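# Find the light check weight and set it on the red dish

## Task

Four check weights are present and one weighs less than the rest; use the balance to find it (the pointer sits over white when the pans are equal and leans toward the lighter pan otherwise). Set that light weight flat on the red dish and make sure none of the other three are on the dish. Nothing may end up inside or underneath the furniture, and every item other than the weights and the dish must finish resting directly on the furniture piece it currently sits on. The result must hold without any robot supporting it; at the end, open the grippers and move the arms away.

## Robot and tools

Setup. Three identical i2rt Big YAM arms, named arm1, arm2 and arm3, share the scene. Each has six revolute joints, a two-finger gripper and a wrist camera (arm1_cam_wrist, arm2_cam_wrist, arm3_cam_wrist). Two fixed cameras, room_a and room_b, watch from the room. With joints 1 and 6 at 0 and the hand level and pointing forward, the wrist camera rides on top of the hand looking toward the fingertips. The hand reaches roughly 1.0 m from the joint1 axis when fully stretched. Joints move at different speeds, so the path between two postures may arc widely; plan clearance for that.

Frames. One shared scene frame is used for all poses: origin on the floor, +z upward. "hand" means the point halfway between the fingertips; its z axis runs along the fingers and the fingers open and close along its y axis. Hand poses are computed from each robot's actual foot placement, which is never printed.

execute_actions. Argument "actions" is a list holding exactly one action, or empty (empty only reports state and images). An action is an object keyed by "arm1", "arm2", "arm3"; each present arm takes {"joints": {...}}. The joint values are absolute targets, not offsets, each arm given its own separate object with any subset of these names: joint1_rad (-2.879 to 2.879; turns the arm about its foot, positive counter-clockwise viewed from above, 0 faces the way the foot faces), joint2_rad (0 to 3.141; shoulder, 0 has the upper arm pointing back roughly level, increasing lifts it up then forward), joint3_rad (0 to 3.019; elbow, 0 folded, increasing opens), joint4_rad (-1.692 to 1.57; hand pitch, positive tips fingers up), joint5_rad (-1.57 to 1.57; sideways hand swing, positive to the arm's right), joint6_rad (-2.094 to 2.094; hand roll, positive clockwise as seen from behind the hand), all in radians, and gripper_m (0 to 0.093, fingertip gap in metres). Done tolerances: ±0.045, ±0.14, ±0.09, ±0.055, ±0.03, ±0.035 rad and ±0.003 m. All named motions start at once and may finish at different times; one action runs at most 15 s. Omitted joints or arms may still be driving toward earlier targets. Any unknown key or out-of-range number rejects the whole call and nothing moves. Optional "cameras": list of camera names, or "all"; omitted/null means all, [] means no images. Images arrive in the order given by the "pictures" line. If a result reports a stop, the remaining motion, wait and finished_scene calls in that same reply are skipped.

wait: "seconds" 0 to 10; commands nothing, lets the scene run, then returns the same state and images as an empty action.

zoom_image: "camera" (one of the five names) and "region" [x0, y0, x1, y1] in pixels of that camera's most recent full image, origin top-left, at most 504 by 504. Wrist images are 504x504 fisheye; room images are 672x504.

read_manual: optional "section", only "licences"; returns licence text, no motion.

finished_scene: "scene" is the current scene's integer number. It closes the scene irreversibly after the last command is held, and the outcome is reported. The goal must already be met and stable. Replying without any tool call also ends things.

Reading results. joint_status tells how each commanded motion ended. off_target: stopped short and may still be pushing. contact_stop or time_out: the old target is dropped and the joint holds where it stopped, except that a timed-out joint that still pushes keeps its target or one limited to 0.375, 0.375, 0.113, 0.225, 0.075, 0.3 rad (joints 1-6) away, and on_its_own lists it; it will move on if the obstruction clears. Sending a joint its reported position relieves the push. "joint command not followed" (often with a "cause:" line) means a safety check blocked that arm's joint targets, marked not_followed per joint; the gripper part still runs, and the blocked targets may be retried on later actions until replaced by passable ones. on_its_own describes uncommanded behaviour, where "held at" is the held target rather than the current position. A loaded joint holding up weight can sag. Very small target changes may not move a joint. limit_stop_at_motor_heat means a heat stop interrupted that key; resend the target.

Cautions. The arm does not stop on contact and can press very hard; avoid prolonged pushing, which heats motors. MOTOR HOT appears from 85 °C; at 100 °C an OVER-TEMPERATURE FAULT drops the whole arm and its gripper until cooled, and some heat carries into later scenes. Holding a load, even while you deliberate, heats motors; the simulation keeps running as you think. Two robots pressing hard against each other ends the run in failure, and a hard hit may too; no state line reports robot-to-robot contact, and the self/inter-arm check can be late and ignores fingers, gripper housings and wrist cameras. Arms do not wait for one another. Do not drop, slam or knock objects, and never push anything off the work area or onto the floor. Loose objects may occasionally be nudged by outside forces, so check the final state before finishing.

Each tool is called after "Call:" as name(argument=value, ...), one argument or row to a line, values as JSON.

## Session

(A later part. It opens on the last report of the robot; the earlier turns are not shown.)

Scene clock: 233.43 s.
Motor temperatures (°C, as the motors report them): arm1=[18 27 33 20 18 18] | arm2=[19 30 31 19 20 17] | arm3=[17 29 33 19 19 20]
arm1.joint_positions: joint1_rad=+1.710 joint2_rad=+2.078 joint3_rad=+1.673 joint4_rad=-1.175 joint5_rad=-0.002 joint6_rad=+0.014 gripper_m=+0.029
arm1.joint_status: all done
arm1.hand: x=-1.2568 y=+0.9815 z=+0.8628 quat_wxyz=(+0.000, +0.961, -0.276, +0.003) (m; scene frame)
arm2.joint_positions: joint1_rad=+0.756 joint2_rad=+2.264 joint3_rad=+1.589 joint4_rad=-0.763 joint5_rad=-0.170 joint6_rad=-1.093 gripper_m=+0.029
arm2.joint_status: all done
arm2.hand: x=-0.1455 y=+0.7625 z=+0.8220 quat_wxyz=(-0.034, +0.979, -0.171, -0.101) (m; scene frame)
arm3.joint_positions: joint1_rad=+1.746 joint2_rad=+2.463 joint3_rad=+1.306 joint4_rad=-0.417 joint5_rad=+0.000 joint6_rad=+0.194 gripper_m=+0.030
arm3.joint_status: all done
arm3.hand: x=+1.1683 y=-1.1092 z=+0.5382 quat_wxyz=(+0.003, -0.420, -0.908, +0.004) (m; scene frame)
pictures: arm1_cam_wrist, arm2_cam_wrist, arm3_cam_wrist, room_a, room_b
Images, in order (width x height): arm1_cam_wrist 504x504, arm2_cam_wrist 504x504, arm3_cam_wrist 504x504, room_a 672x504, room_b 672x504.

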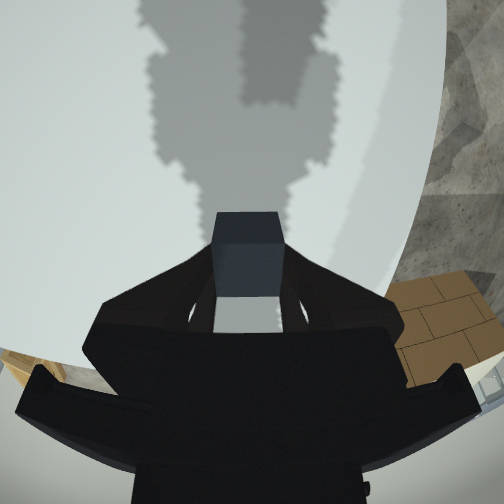

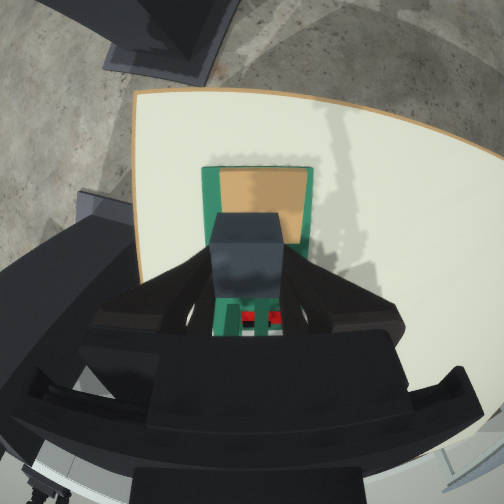

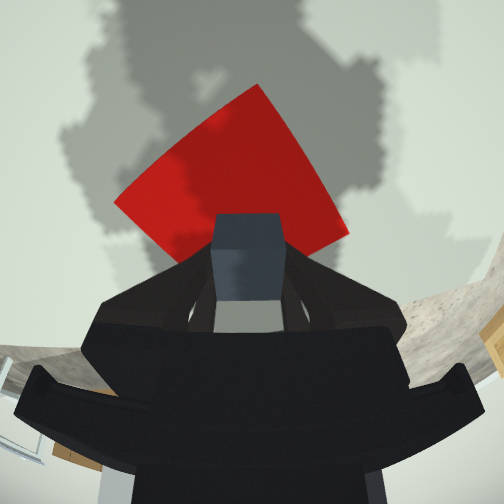

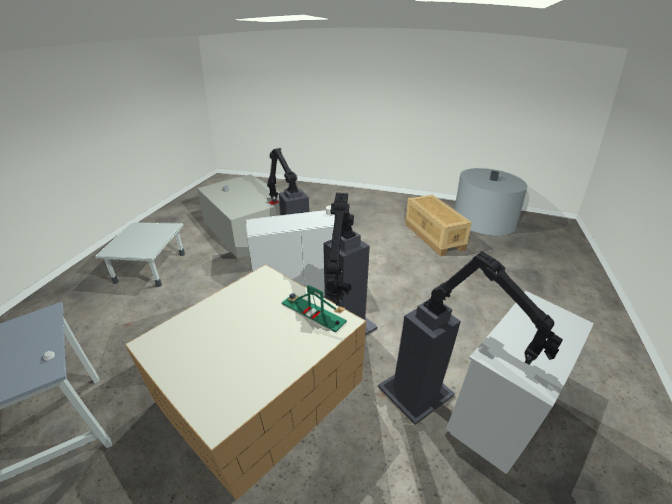

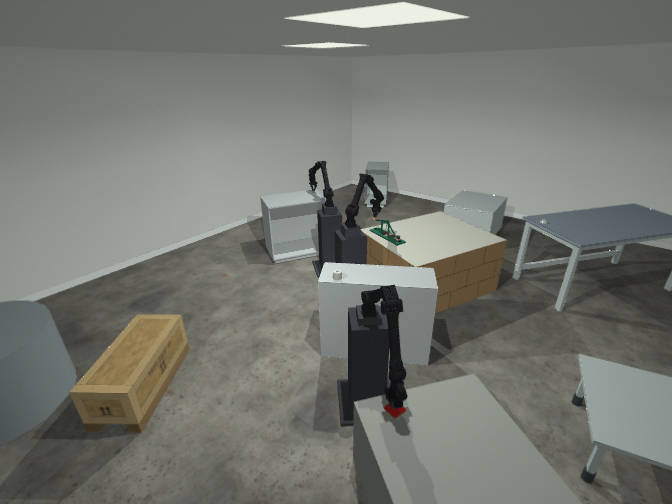

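Call:
execute_actions(
  actions=[
    {"arm1": {"joints": {"joint2_rad": 2.078, "joint3_rad": 1.6, "joint4_rad": -1.06}}, "arm2": {"joints": {"joint2_rad": 2.32, "joint4_rad": -0.67}}, "arm3": {"joints": {"joint2_rad": 2.463, "joint3_rad": 1.36}}},
  ],
)

Call:
zoom_image(
  camera="room_a",
  region=[280, 260, 370, 340],
)

Call:
zoom_image(
  camera="room_a",
  region=[490, 310, 580, 400],
)

Scene clock: 266.30 s.
Motor temperatures (°C, as the motors report them): arm1=[18 29 34 20 18 18] | arm2=[19 31 31 19 20 17] | arm3=[17 30 32 19 19 20]
arm1.joint_positions: joint1_rad=+1.710 joint2_rad=+2.094 joint3_rad=+1.583 joint4_rad=-1.078 joint5_rad=-0.002 joint6_rad=+0.014 gripper_m=+0.029
arm1.joint_status: all done
arm1.hand: x=-1.2437 y=+0.9737 z=+0.8225 quat_wxyz=(+0.001, +0.961, -0.276, +0.007) (m; scene frame)
arm2.joint_positions: joint1_rad=+0.756 joint2_rad=+2.286 joint3_rad=+1.589 joint4_rad=-0.684 joint5_rad=-0.170 joint6_rad=-1.093 gripper_m=+0.029
arm2.joint_status: all done
arm2.hand: x=-0.1472 y=+0.7762 z=+0.8110 quat_wxyz=(-0.062, +0.978, -0.168, -0.110) (m; scene frame)
arm3.joint_positions: joint1_rad=+1.746 joint2_rad=+2.465 joint3_rad=+1.335 joint4_rad=-0.417 joint5_rad=+0.000 joint6_rad=+0.194 gripper_m=+0.030
arm3.joint_status: all done
arm3.hand: x=+1.1809 y=-1.1192 z=+0.5416 quat_wxyz=(-0.010, -0.420, -0.908, +0.007) (m; scene frame)
pictures: arm1_cam_wrist, arm2_cam_wrist, arm3_cam_wrist, room_a, room_b
Images, in order (width x height): arm1_cam_wrist 504x504, arm2_cam_wrist 504x504, arm3_cam_wrist 504x504, room_a 672x504, room_b 672x504.

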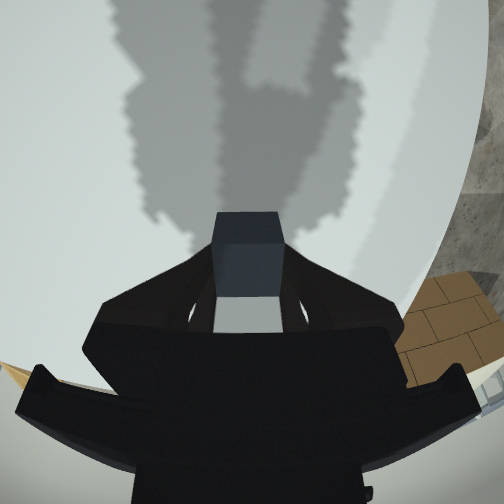

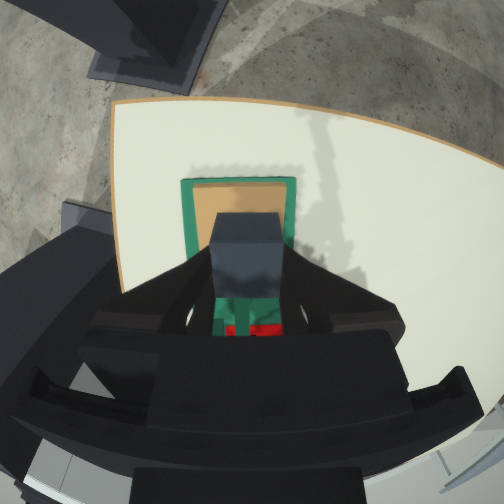

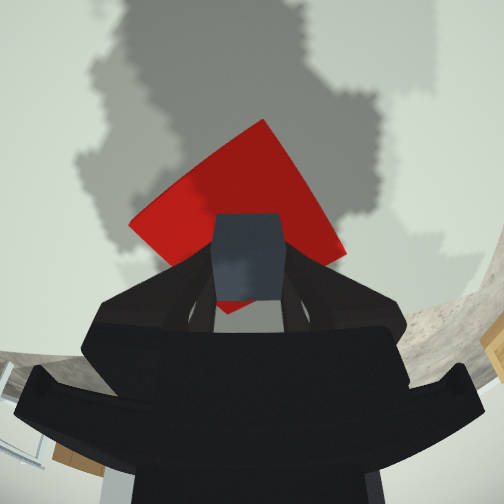

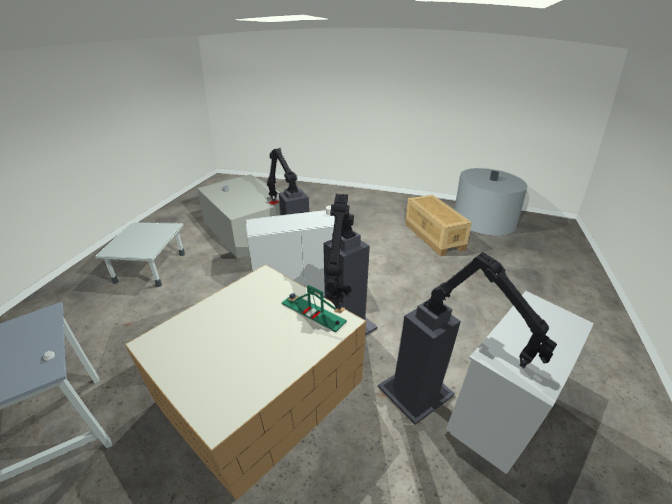

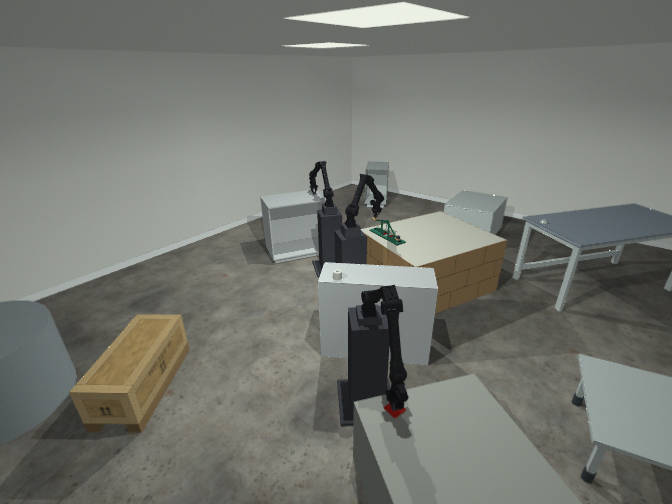

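Region (280, 260, 370, 340) of room_a's 672x504 image, scaled by 5.600, with more detail than that image has.

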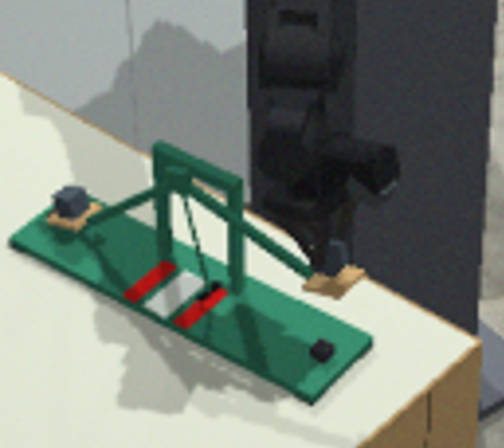

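Region (490, 310, 580, 400) of room_a's 672x504 image, scaled by 5.600, with more detail than that image has.

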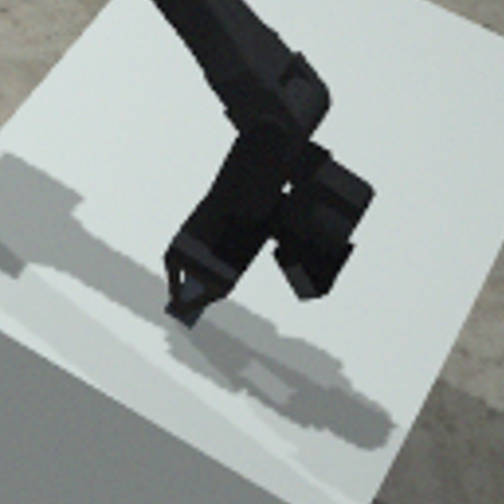

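Call:
execute_actions(
  actions=[
    {"arm1": {"joints": {"joint2_rad": 2.085, "joint3_rad": 1.56, "joint4_rad": -1.02}}, "arm2": {"joints": {"joint2_rad": 2.3, "joint3_rad": 1.557, "joint4_rad": -0.635}}},
  ],
  cameras=["arm1_cam_wrist", "arm2_cam_wrist", "room_a"],
)

Call:
zoom_image(
  camera="room_a",
  region=[280, 260, 370, 340],
)

Scene clock: 278.50 s.
Motor temperatures (°C, as the motors report them): arm1=[18 29 33 20 18 18] | arm2=[19 30 31 19 20 17] | arm3=[17 30 33 19 19 20]
arm1.joint_positions: joint1_rad=+1.710 joint2_rad=+2.092 joint3_rad=+1.558 joint4_rad=-1.036 joint5_rad=-0.002 joint6_rad=+0.014 gripper_m=+0.029
arm1.joint_status: all done
arm1.hand: x=-1.2434 y=+0.9735 z=+0.8148 quat_wxyz=(-0.001, +0.961, -0.276, -0.002) (m; scene frame)
arm2.joint_positions: joint1_rad=+0.756 joint2_rad=+2.286 joint3_rad=+1.558 joint4_rad=-0.648 joint5_rad=-0.170 joint6_rad=-1.093 gripper_m=+0.029
arm2.joint_status: all done
arm2.hand: x=-0.1464 y=+0.7693 z=+0.8021 quat_wxyz=(-0.064, +0.978, -0.168, -0.110) (m; scene frame)
arm3.joint_positions: joint1_rad=+1.746 joint2_rad=+2.465 joint3_rad=+1.335 joint4_rad=-0.417 joint5_rad=+0.000 joint6_rad=+0.194 gripper_m=+0.030
arm3.joint_status: not commanded
arm3.hand: x=+1.1809 y=-1.1192 z=+0.5416 quat_wxyz=(-0.010, -0.420, -0.908, +0.007) (m; scene frame)
pictures: arm1_cam_wrist, arm2_cam_wrist, room_a
Images, in order (width x height): arm1_cam_wrist 504x504, arm2_cam_wrist 504x504, room_a 672x504.

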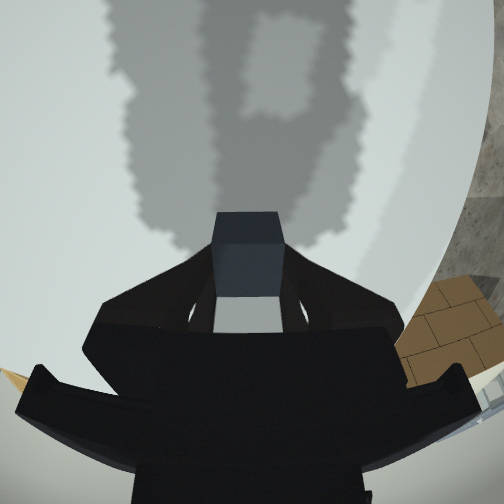

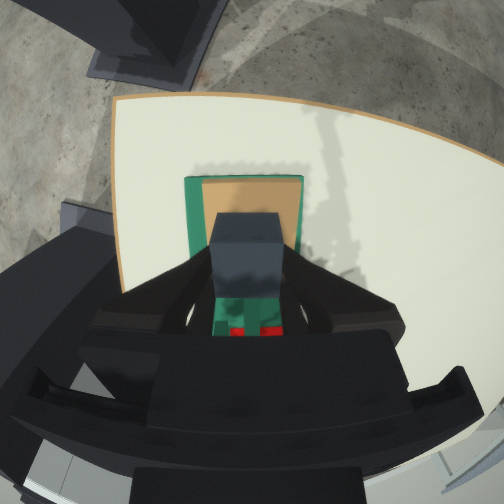

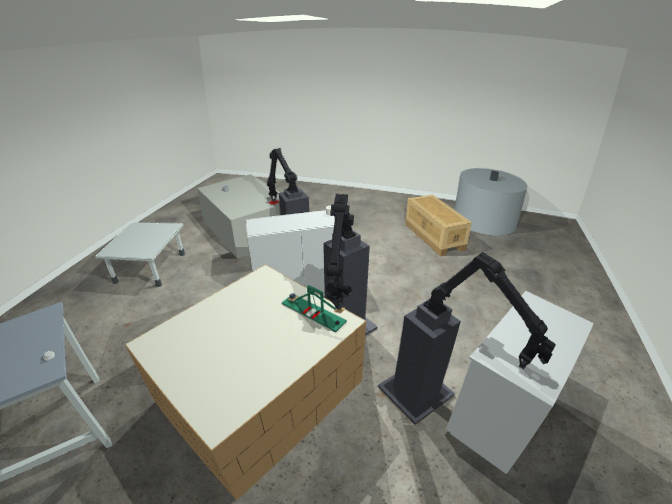

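Region (280, 260, 370, 340) of room_a's 672x504 image, scaled by 5.600, with more detail than that image has.

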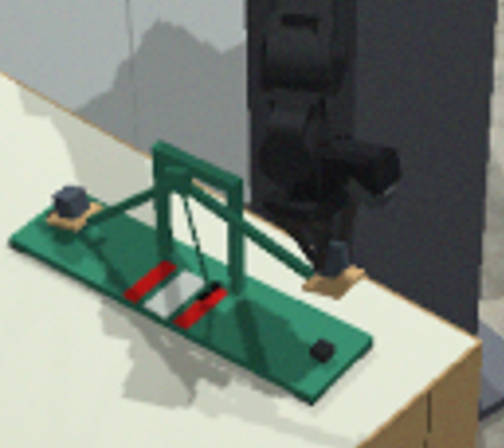

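Call:
execute_actions(
  actions=[
    {"arm1": {"joints": {"joint3_rad": 1.53, "joint4_rad": -0.99}}, "arm2": {"joints": {"joint2_rad": 2.286, "gripper_m": 0.07}}},
  ],
  cameras=["arm1_cam_wrist", "arm2_cam_wrist", "room_a"],
)

Call:
zoom_image(
  camera="room_a",
  region=[280, 260, 370, 340],
)

Scene clock: 289.33 s.
Motor temperatures (°C, as the motors report them): arm1=[18 29 32 20 18 18] | arm2=[19 31 31 19 20 17] | arm3=[17 30 33 19 19 20]
arm1.joint_positions: joint1_rad=+1.710 joint2_rad=+2.083 joint3_rad=+1.538 joint4_rad=-1.009 joint5_rad=-0.002 joint6_rad=+0.014 gripper_m=+0.029
arm1.joint_status: all done
arm1.hand: x=-1.2428 y=+0.9732 z=+0.8137 quat_wxyz=(-0.003, +0.961, -0.276, -0.010) (m; scene frame)
arm2.joint_positions: joint1_rad=+0.756 joint2_rad=+2.286 joint3_rad=+1.558 joint4_rad=-0.647 joint5_rad=-0.170 joint6_rad=-1.093 gripper_m=+0.070
arm2.joint_status: all done
arm2.hand: x=-0.1464 y=+0.7694 z=+0.8021 quat_wxyz=(-0.064, +0.978, -0.168, -0.110) (m; scene frame)
arm3.joint_positions: joint1_rad=+1.746 joint2_rad=+2.465 joint3_rad=+1.335 joint4_rad=-0.417 joint5_rad=+0.000 joint6_rad=+0.194 gripper_m=+0.030
arm3.joint_status: not commanded
arm3.hand: x=+1.1809 y=-1.1192 z=+0.5416 quat_wxyz=(-0.010, -0.420, -0.908, +0.007) (m; scene frame)
pictures: arm1_cam_wrist, arm2_cam_wrist, room_a
Images, in order (width x height): arm1_cam_wrist 504x504, arm2_cam_wrist 504x504, room_a 672x504.

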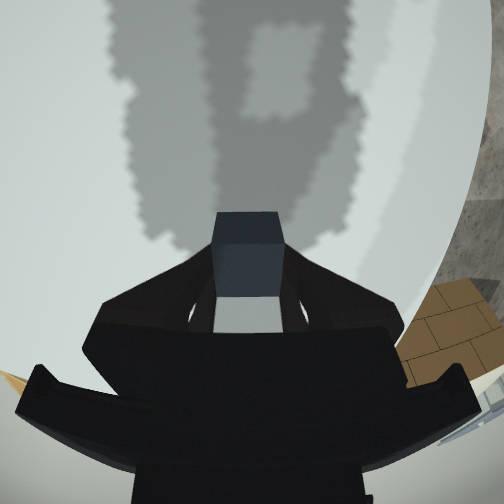

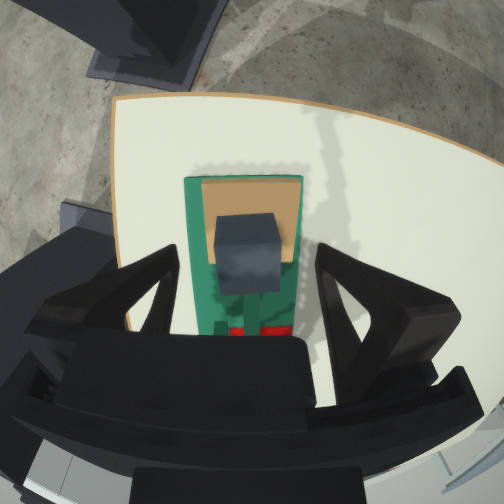

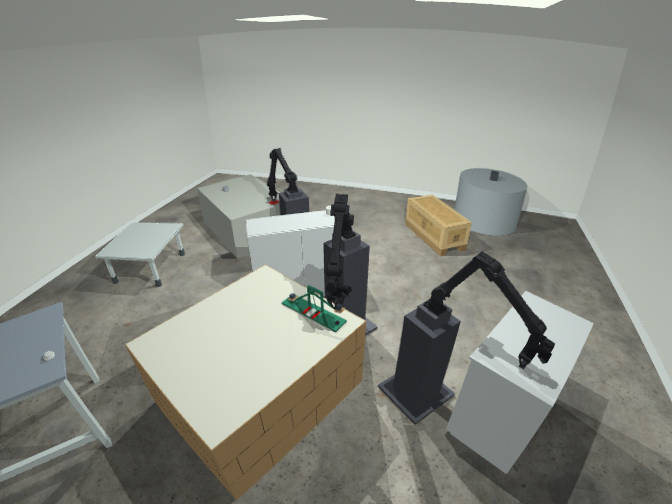

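Region (280, 260, 370, 340) of room_a's 672x504 image, scaled by 5.600, with more detail than that image has.

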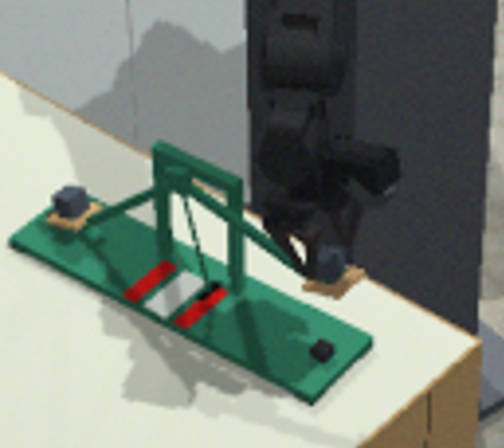

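The pan hasn't moved yet; check again after a moment.

Call:
execute_actions(
  actions=[],
  cameras=["arm2_cam_wrist", "room_a"],
)

Call:
zoom_image(
  camera="room_a",
  region=[280, 260, 370, 340],
)

Call:
zoom_image(
  camera="arm2_cam_wrist",
  region=[160, 160, 340, 340],
)

Scene clock: 299.37 s.
Motor temperatures (°C, as the motors report them): arm1=[18 29 31 20 18 18] | arm2=[19 31 30 19 20 17] | arm3=[17 30 33 19 19 20]
arm1.joint_positions: joint1_rad=+1.710 joint2_rad=+2.083 joint3_rad=+1.538 joint4_rad=-1.009 joint5_rad=-0.002 joint6_rad=+0.014 gripper_m=+0.029
arm1.joint_status: all done
arm1.hand: x=-1.2428 y=+0.9732 z=+0.8137 quat_wxyz=(-0.003, +0.961, -0.276, -0.010) (m; scene frame)
arm2.joint_positions: joint1_rad=+0.756 joint2_rad=+2.286 joint3_rad=+1.558 joint4_rad=-0.647 joint5_rad=-0.170 joint6_rad=-1.093 gripper_m=+0.070
arm2.joint_status: all done
arm2.hand: x=-0.1464 y=+0.7694 z=+0.8021 quat_wxyz=(-0.064, +0.978, -0.168, -0.110) (m; scene frame)
arm3.joint_positions: joint1_rad=+1.746 joint2_rad=+2.465 joint3_rad=+1.335 joint4_rad=-0.417 joint5_rad=+0.000 joint6_rad=+0.194 gripper_m=+0.030
arm3.joint_status: not commanded
arm3.hand: x=+1.1809 y=-1.1192 z=+0.5416 quat_wxyz=(-0.010, -0.420, -0.908, +0.007) (m; scene frame)
pictures: arm2_cam_wrist, room_a
Images, in order (width x height): arm2_cam_wrist 504x504, room_a 672x504.

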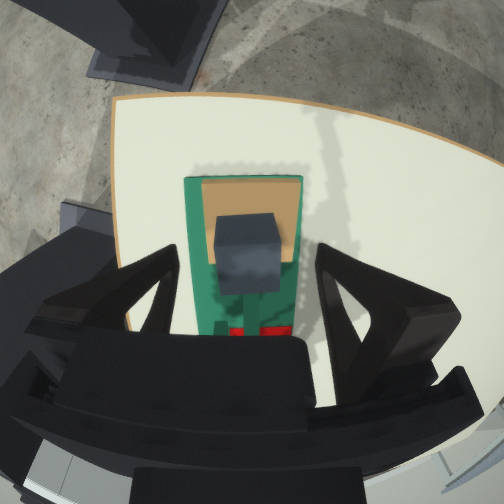

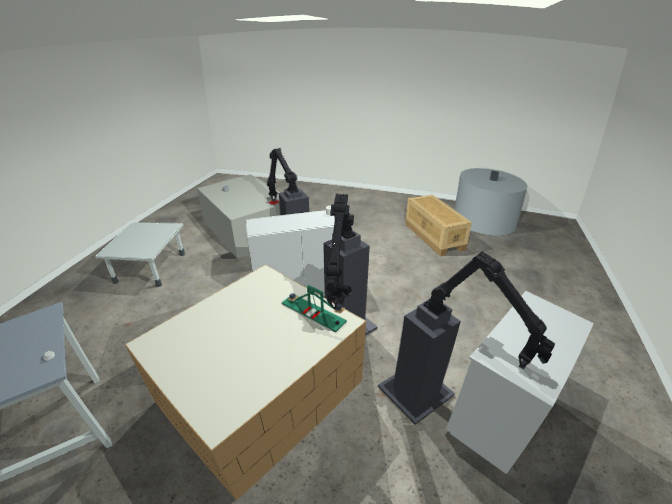

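Region (280, 260, 370, 340) of room_a's 672x504 image, scaled by 5.600, with more detail than that image has.

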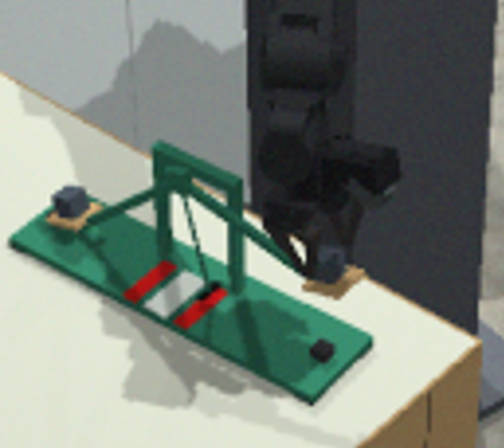

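Region (160, 160, 340, 340) of arm2_cam_wrist's 504x504 image, scaled by 2.800, with more detail than that image has.

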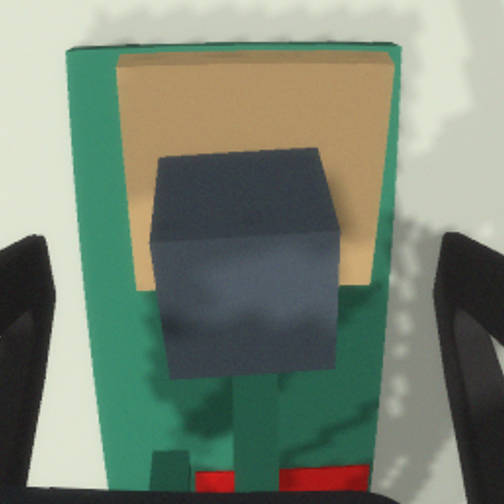

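Call:
execute_actions(
  actions=[
    {"arm1": {"joints": {"joint3_rad": 1.545, "gripper_m": 0.08}}, "arm2": {"joints": {"gripper_m": 0.012}}, "arm3": {"joints": {"joint2_rad": 2.39}}},
  ],
  cameras=["arm1_cam_wrist", "arm2_cam_wrist"],
)

Call:
execute_actions(
  actions=[
    {"arm1": {"joints": {"joint2_rad": 1.8}}, "arm2": {"joints": {"joint5_rad": -0.25, "joint4_rad": -0.62}}, "arm3": {"joints": {"joint1_rad": 2.19, "joint3_rad": 1.52, "joint4_rad": -0.525}}},
  ],
  cameras=["arm1_cam_wrist", "arm2_cam_wrist", "arm3_cam_wrist"],
)

Scene clock: 341.23 s.
Motor temperatures (°C, as the motors report them): arm1=[18 29 30 20 18 18] | arm2=[19 32 30 19 20 17] | arm3=[17 31 33 19 19 20]
arm1.joint_positions: joint1_rad=+1.710 joint2_rad=+2.084 joint3_rad=+1.538 joint4_rad=-1.008 joint5_rad=-0.002 joint6_rad=+0.014 gripper_m=+0.080
arm1.joint_status: all done
arm1.hand: x=-1.2426 y=+0.9731 z=+0.8133 quat_wxyz=(-0.003, +0.961, -0.276, -0.010) (m; scene frame)
arm2.joint_positions: joint1_rad=+0.756 joint2_rad=+2.286 joint3_rad=+1.558 joint4_rad=-0.647 joint5_rad=-0.170 joint6_rad=-1.093 gripper_m=+0.029
arm2.joint_status: gripper_m off_target (ended at +0.029, target +0.012)
arm2.hand: x=-0.1464 y=+0.7695 z=+0.8021 quat_wxyz=(-0.064, +0.978, -0.168, -0.110) (m; scene frame)
arm3.joint_positions: joint1_rad=+1.746 joint2_rad=+2.402 joint3_rad=+1.335 joint4_rad=-0.417 joint5_rad=+0.000 joint6_rad=+0.194 gripper_m=+0.030
arm3.joint_status: all done
arm3.hand: x=+1.2005 y=-1.1345 z=+0.5744 quat_wxyz=(-0.040, -0.419, -0.907, +0.014) (m; scene frame)
pictures: arm1_cam_wrist, arm2_cam_wrist
Images, in order (width x height): arm1_cam_wrist 504x504, arm2_cam_wrist 504x504.

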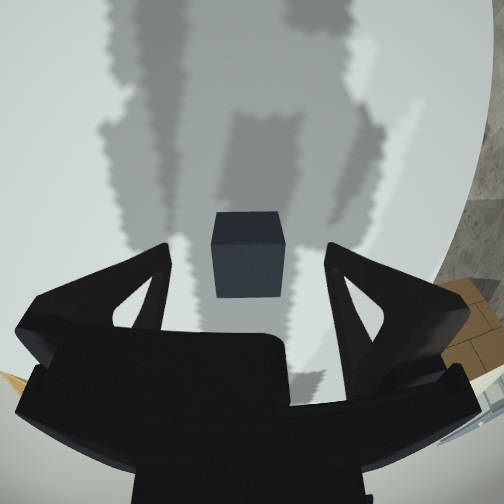

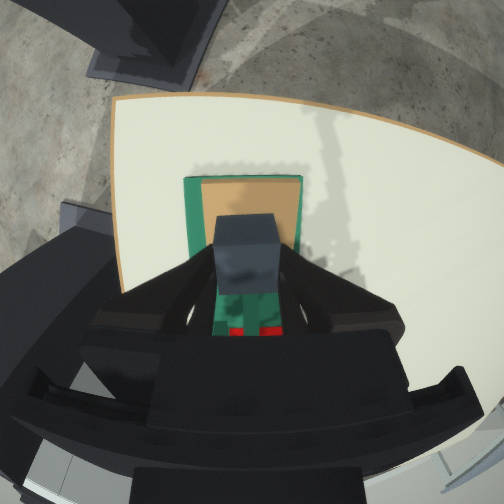

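Scene clock: 343.07 s.
Motor temperatures (°C, as the motors report them): arm1=[18 29 30 20 18 18] | arm2=[19 32 30 19 20 17] | arm3=[17 31 33 19 19 20]
arm1.joint_positions: joint1_rad=+1.710 joint2_rad=+1.803 joint3_rad=+1.527 joint4_rad=-1.008 joint5_rad=-0.002 joint6_rad=+0.014 gripper_m=+0.080
arm1.joint_status: all done
arm1.hand: x=-1.2551 y=+0.9802 z=+0.9740 quat_wxyz=(-0.039, +0.951, -0.273, -0.140) (m; scene frame)
arm2.joint_positions: joint1_rad=+0.753 joint2_rad=+2.286 joint3_rad=+1.558 joint4_rad=-0.635 joint5_rad=-0.240 joint6_rad=-1.094 gripper_m=+0.029
arm2.joint_status: all done
arm2.hand: x=-0.1561 y=+0.7707 z=+0.8051 quat_wxyz=(-0.059, +0.974, -0.164, -0.145) (m; scene frame)
arm3.joint_positions: joint1_rad=+2.183 joint2_rad=+2.397 joint3_rad=+1.512 joint4_rad=-0.510 joint5_rad=+0.000 joint6_rad=+0.194 gripper_m=+0.030
arm3.joint_status: all done
arm3.hand: x=+1.3820 y=-0.9370 z=+0.6150 quat_wxyz=(-0.085, -0.212, -0.974, +0.005) (m; scene frame)
pictures: arm1_cam_wrist, arm2_cam_wrist, arm3_cam_wrist
Images, in order (width x height): arm1_cam_wrist 504x504, arm2_cam_wrist 504x504, arm3_cam_wrist 504x504.

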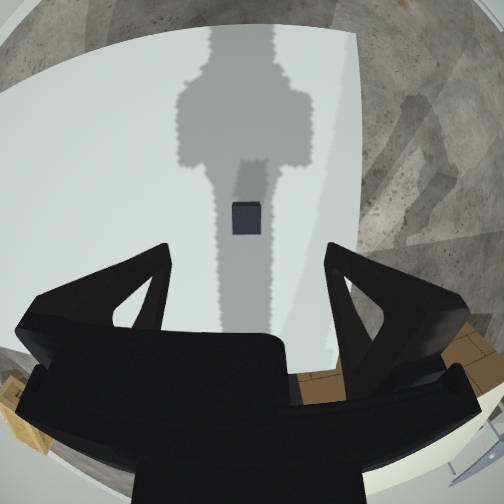

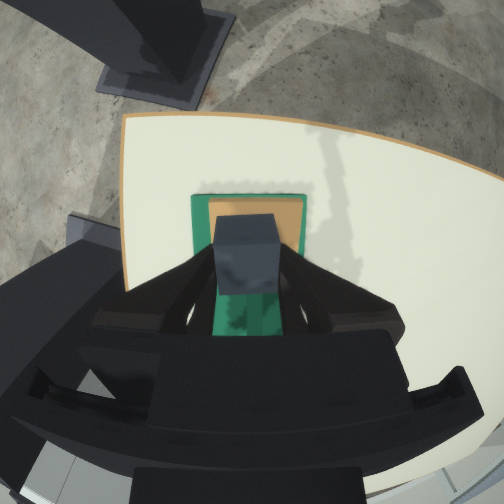

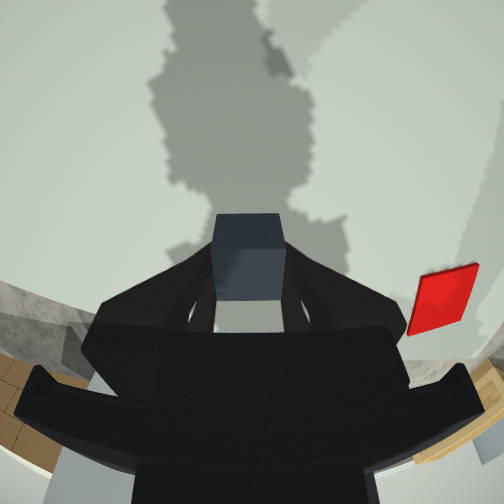

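Call:
execute_actions(
  actions=[
    {"arm2": {"joints": {"joint3_rad": 1.528, "joint4_rad": -0.58, "gripper_m": 0.06}}, "arm3": {"joints": {"joint2_rad": 2.525}}},
  ],
  cameras=["arm2_cam_wrist", "arm3_cam_wrist", "room_a"],
)

Call:
zoom_image(
  camera="room_a",
  region=[280, 260, 370, 340],
)

Scene clock: 352.83 s.
Motor temperatures (°C, as the motors report them): arm1=[18 29 32 20 18 18] | arm2=[19 32 30 20 20 17] | arm3=[17 32 33 19 19 20]
arm1.joint_positions: joint1_rad=+1.710 joint2_rad=+1.803 joint3_rad=+1.527 joint4_rad=-1.008 joint5_rad=-0.002 joint6_rad=+0.014 gripper_m=+0.080
arm1.joint_status: not commanded
arm1.hand: x=-1.2551 y=+0.9802 z=+0.9740 quat_wxyz=(-0.039, +0.951, -0.273, -0.140) (m; scene frame)
arm2.joint_positions: joint1_rad=+0.753 joint2_rad=+2.286 joint3_rad=+1.534 joint4_rad=-0.593 joint5_rad=-0.249 joint6_rad=-1.094 gripper_m=+0.060
arm2.joint_status: all done
arm2.hand: x=-0.1574 y=+0.7686 z=+0.7997 quat_wxyz=(-0.067, +0.973, -0.163, -0.151) (m; scene frame)
arm3.joint_positions: joint1_rad=+2.183 joint2_rad=+2.541 joint3_rad=+1.511 joint4_rad=-0.511 joint5_rad=-0.001 joint6_rad=+0.194 gripper_m=+0.030
arm3.joint_status: all done
arm3.hand: x=+1.3285 y=-0.9245 z=+0.5313 quat_wxyz=(-0.012, -0.213, -0.977, +0.003) (m; scene frame)
pictures: arm2_cam_wrist, arm3_cam_wrist, room_a
Images, in order (width x height): arm2_cam_wrist 504x504, arm3_cam_wrist 504x504, room_a 672x504.

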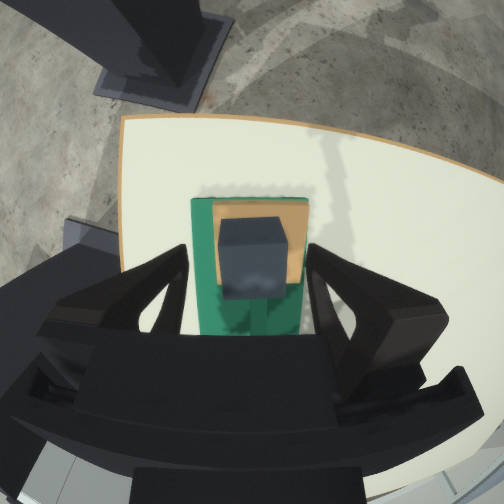

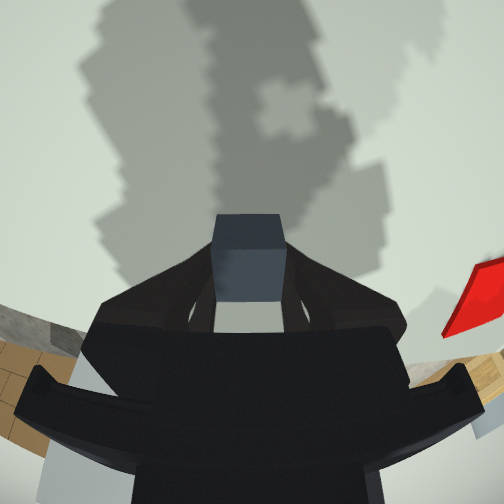

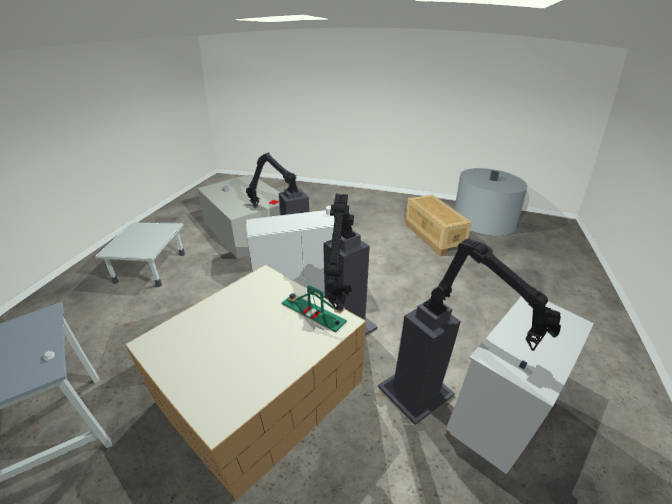

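Region (280, 260, 370, 340) of room_a's 672x504 image, scaled by 5.600, with more detail than that image has.

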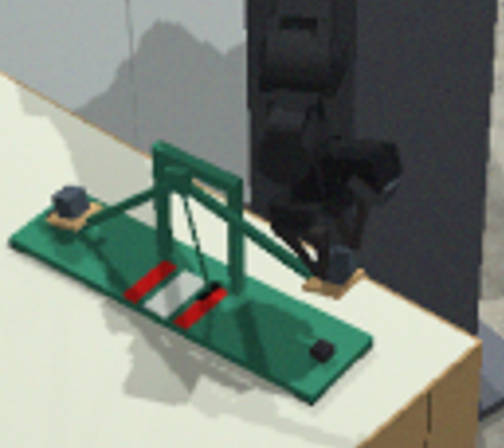

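Call:
execute_actions(
  actions=[
    {"arm2": {"joints": {"gripper_m": 0.012}}, "arm3": {"joints": {"gripper_m": 0.09}}},
  ],
  cameras=["arm2_cam_wrist", "arm3_cam_wrist"],
)

Scene clock: 358.67 s.
Motor temperatures (°C, as the motors report them): arm1=[18 29 32 20 18 18] | arm2=[19 32 30 20 20 17] | arm3=[17 32 33 19 19 20]
arm1.joint_positions: joint1_rad=+1.710 joint2_rad=+1.803 joint3_rad=+1.527 joint4_rad=-1.008 joint5_rad=-0.002 joint6_rad=+0.014 gripper_m=+0.080
arm1.joint_status: not commanded
arm1.hand: x=-1.2551 y=+0.9802 z=+0.9740 quat_wxyz=(-0.039, +0.951, -0.273, -0.140) (m; scene frame)
arm2.joint_positions: joint1_rad=+0.753 joint2_rad=+2.286 joint3_rad=+1.534 joint4_rad=-0.591 joint5_rad=-0.249 joint6_rad=-1.094 gripper_m=+0.029
arm2.joint_status: gripper_m off_target (ended at +0.029, target +0.012)
arm2.hand: x=-0.1575 y=+0.7690 z=+0.7998 quat_wxyz=(-0.068, +0.973, -0.162, -0.152) (m; scene frame)
arm3.joint_positions: joint1_rad=+2.183 joint2_rad=+2.540 joint3_rad=+1.511 joint4_rad=-0.511 joint5_rad=-0.001 joint6_rad=+0.194 gripper_m=+0.090
arm3.joint_status: all done
arm3.hand: x=+1.3289 y=-0.9246 z=+0.5319 quat_wxyz=(-0.013, -0.213, -0.977, +0.003) (m; scene frame)
pictures: arm2_cam_wrist, arm3_cam_wrist
Images, in order (width x height): arm2_cam_wrist 504x504, arm3_cam_wrist 504x504.

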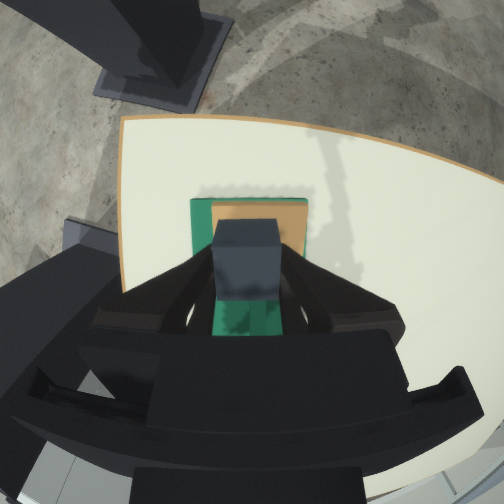

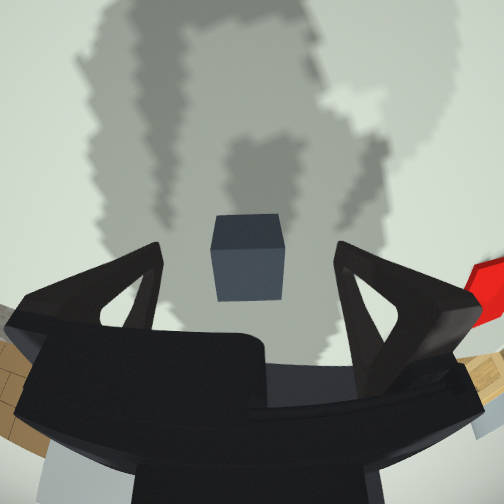

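Call:
execute_actions(
  actions=[
    {"arm2": {"joints": {"joint2_rad": 2.13, "joint3_rad": 1.71}}, "arm3": {"joints": {"joint2_rad": 2.35}}},
  ],
  cameras=["arm2_cam_wrist"],
)

Call:
execute_actions(
  actions=[
    {"arm1": {"joints": {"joint2_rad": 1.0}}, "arm2": {"joints": {"joint1_rad": -1.52, "joint4_rad": -0.82, "joint5_rad": -0.07, "joint6_rad": -1.06}}, "arm3": {"joints": {"joint1_rad": -1.82, "joint2_rad": 1.0, "joint3_rad": 0.95, "joint4_rad": -1.1, "joint6_rad": 0}}},
  ],
  cameras=["arm2_cam_wrist", "arm3_cam_wrist", "room_a", "room_b"],
)

Scene clock: 387.00 s.
Motor temperatures (°C, as the motors report them): arm1=[18 29 33 20 18 18] | arm2=[19 33 30 19 20 17] | arm3=[17 33 32 19 19 20]
arm1.joint_positions: joint1_rad=+1.710 joint2_rad=+1.803 joint3_rad=+1.527 joint4_rad=-1.008 joint5_rad=-0.002 joint6_rad=+0.014 gripper_m=+0.080
arm1.joint_status: not commanded
arm1.hand: x=-1.2551 y=+0.9802 z=+0.9740 quat_wxyz=(-0.039, +0.951, -0.273, -0.140) (m; scene frame)
arm2.joint_positions: joint1_rad=+0.753 joint2_rad=+2.103 joint3_rad=+1.695 joint4_rad=-0.585 joint5_rad=-0.249 joint6_rad=-1.094 gripper_m=+0.029
arm2.joint_status: all done
arm2.hand: x=-0.1687 y=+0.8696 z=+0.9917 quat_wxyz=(-0.231, +0.943, -0.136, -0.198) (m; scene frame)
arm3.joint_positions: joint1_rad=+2.183 joint2_rad=+2.345 joint3_rad=+1.509 joint4_rad=-0.513 joint5_rad=-0.001 joint6_rad=+0.194 gripper_m=+0.090
arm3.joint_status: all done
arm3.hand: x=+1.3964 y=-0.9401 z=+0.6465 quat_wxyz=(-0.108, -0.212, -0.971, +0.005) (m; scene frame)
pictures: arm2_cam_wrist
Images, in order (width x height): arm2_cam_wrist 504x504.

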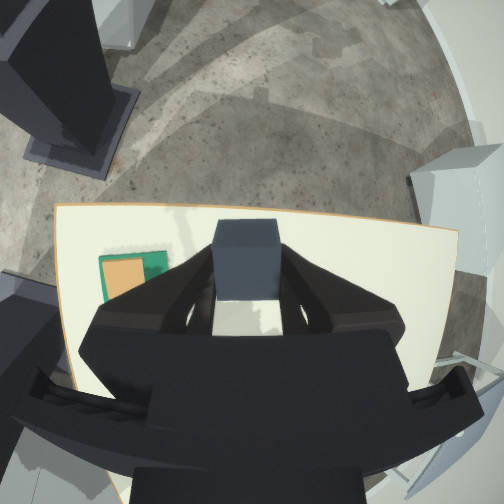

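Scene clock: 390.00 s.
Motor temperatures (°C, as the motors report them): arm1=[18 28 33 20 18 18] | arm2=[19 33 31 19 20 17] | arm3=[17 32 33 19 19 20]
arm1.joint_positions: joint1_rad=+1.710 joint2_rad=+1.008 joint3_rad=+1.535 joint4_rad=-1.008 joint5_rad=-0.002 joint6_rad=+0.014 gripper_m=+0.080
arm1.joint_status: all done
arm1.hand: x=-1.0950 y=+0.8814 z=+1.3947 quat_wxyz=(-0.137, +0.822, -0.235, -0.501) (m; scene frame)
arm2.joint_positions: joint1_rad=-1.532 joint2_rad=+2.103 joint3_rad=+1.695 joint4_rad=-0.811 joint5_rad=-0.068 joint6_rad=-1.065 gripper_m=+0.029
arm2.joint_status: all done
arm2.hand: x=+0.5541 y=-0.2624 z=+0.9688 quat_wxyz=(-0.140, +0.235, -0.956, +0.110) (m; scene frame)
arm3.joint_positions: joint1_rad=-1.818 joint2_rad=+1.001 joint3_rad=+0.954 joint4_rad=-1.083 joint5_rad=+0.000 joint6_rad=+0.008 gripper_m=+0.090
arm3.joint_status: all done
arm3.hand: x=+0.6069 y=-0.4653 z=+1.0649 quat_wxyz=(+0.110, -0.831, +0.512, +0.189) (m; scene frame)
pictures: arm2_cam_wrist, arm3_cam_wrist, room_a, room_b
Images, in order (width x height): arm2_cam_wrist 504x504, arm3_cam_wrist 504x504, room_a 672x504, room_b 672x504.

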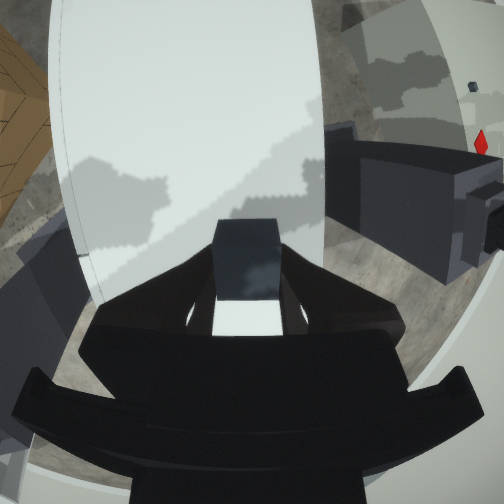

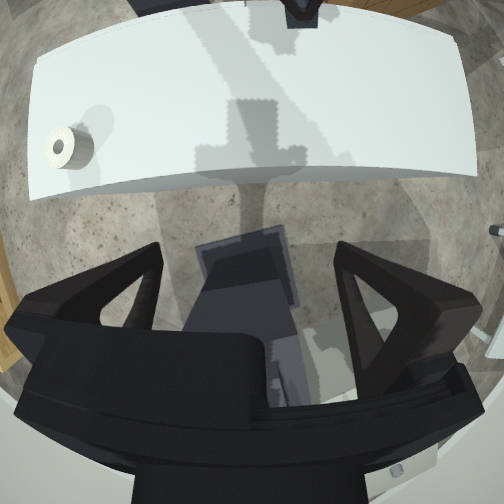

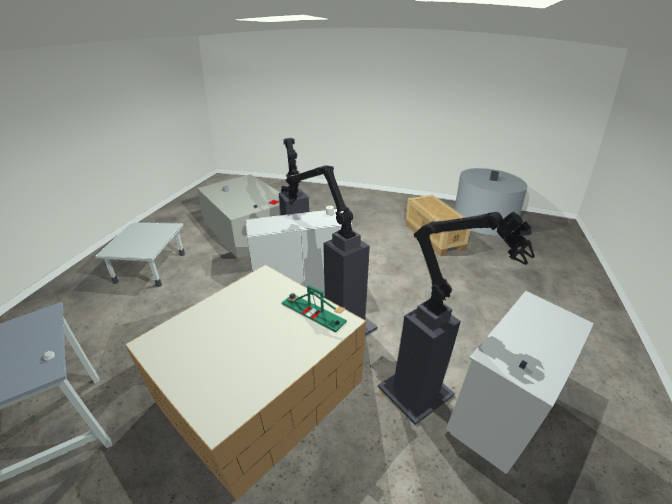

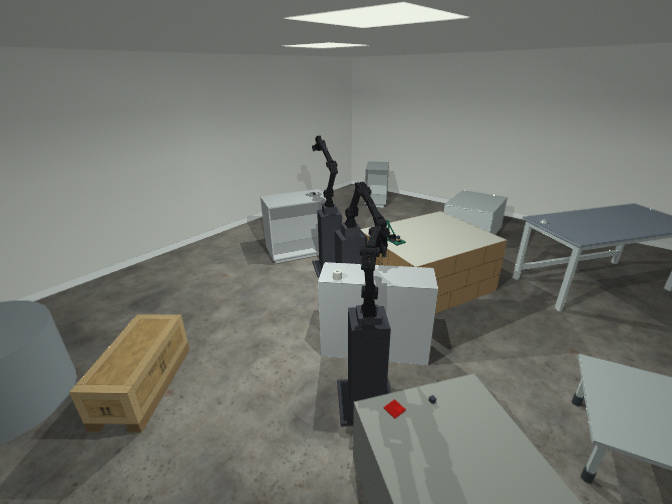

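Call:
execute_actions(
  actions=[
    {"arm2": {"joints": {"joint2_rad": 2.342}}},
  ],
  cameras=["arm2_cam_wrist", "arm3_cam_wrist"],
)

Scene clock: 395.37 s.
Motor temperatures (°C, as the motors report them): arm1=[18 27 33 20 18 18] | arm2=[19 32 32 19 20 17] | arm3=[17 30 34 19 19 20]
arm1.joint_positions: joint1_rad=+1.710 joint2_rad=+1.008 joint3_rad=+1.535 joint4_rad=-1.008 joint5_rad=-0.002 joint6_rad=+0.014 gripper_m=+0.080
arm1.joint_status: not commanded
arm1.hand: x=-1.0950 y=+0.8814 z=+1.3947 quat_wxyz=(-0.137, +0.822, -0.235, -0.501) (m; scene frame)
arm2.joint_positions: joint1_rad=-1.532 joint2_rad=+2.354 joint3_rad=+1.692 joint4_rad=-0.816 joint5_rad=-0.068 joint6_rad=-1.065 gripper_m=+0.029
arm2.joint_status: all done
arm2.hand: x=+0.5153 y=-0.2376 z=+0.8002 quat_wxyz=(-0.054, +0.234, -0.971, +0.014) (m; scene frame)
arm3.joint_positions: joint1_rad=-1.818 joint2_rad=+1.001 joint3_rad=+0.954 joint4_rad=-1.083 joint5_rad=+0.000 joint6_rad=+0.008 gripper_m=+0.090
arm3.joint_status: not commanded
arm3.hand: x=+0.6069 y=-0.4653 z=+1.0649 quat_wxyz=(+0.110, -0.831, +0.512, +0.189) (m; scene frame)
pictures: arm2_cam_wrist, arm3_cam_wrist
Images, in order (width x height): arm2_cam_wrist 504x504, arm3_cam_wrist 504x504.

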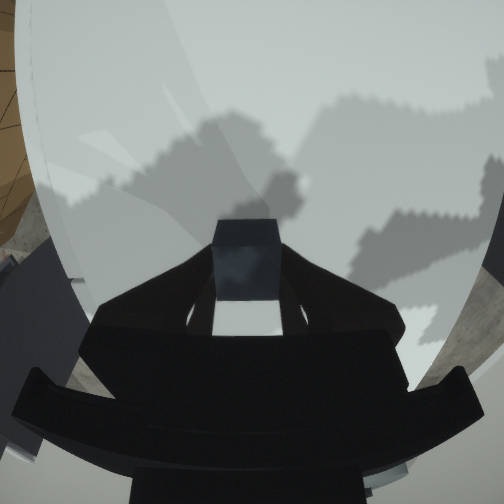

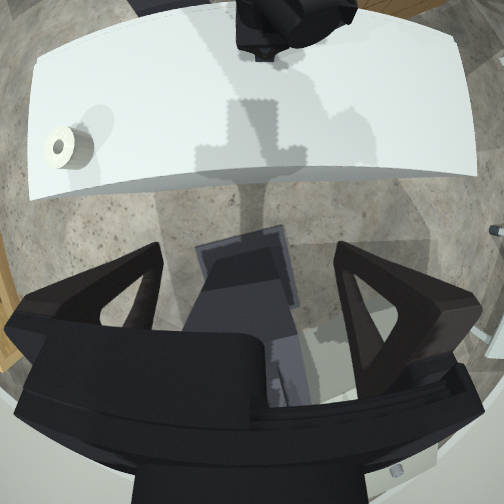

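Call:
execute_actions(
  actions=[
    {"arm2": {"joints": {"gripper_m": 0.085}}, "arm3": {"joints": {"joint1_rad": -1.86}}},
  ],
  cameras=["arm2_cam_wrist"],
)

Scene clock: 401.40 s.
Motor temperatures (°C, as the motors report them): arm1=[18 27 33 20 18 18] | arm2=[19 33 32 19 20 17] | arm3=[17 29 35 19 19 20]
arm1.joint_positions: joint1_rad=+1.710 joint2_rad=+1.008 joint3_rad=+1.535 joint4_rad=-1.008 joint5_rad=-0.002 joint6_rad=+0.014 gripper_m=+0.080
arm1.joint_status: not commanded
arm1.hand: x=-1.0950 y=+0.8814 z=+1.3947 quat_wxyz=(-0.137, +0.822, -0.235, -0.501) (m; scene frame)
arm2.joint_positions: joint1_rad=-1.532 joint2_rad=+2.354 joint3_rad=+1.692 joint4_rad=-0.816 joint5_rad=-0.068 joint6_rad=-1.065 gripper_m=+0.085
arm2.joint_status: all done
arm2.hand: x=+0.5153 y=-0.2376 z=+0.8002 quat_wxyz=(-0.054, +0.234, -0.971, +0.014) (m; scene frame)
arm3.joint_positions: joint1_rad=-1.855 joint2_rad=+1.001 joint3_rad=+0.954 joint4_rad=-1.083 joint5_rad=+0.000 joint6_rad=+0.008 gripper_m=+0.090
arm3.joint_status: all done
arm3.hand: x=+0.6188 y=-0.4595 z=+1.0648 quat_wxyz=(+0.113, -0.821, +0.528, +0.187) (m; scene frame)
pictures: arm2_cam_wrist
Images, in order (width x height): arm2_cam_wrist 504x504.

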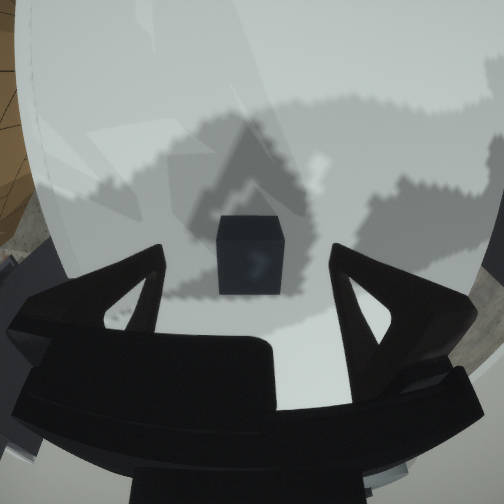

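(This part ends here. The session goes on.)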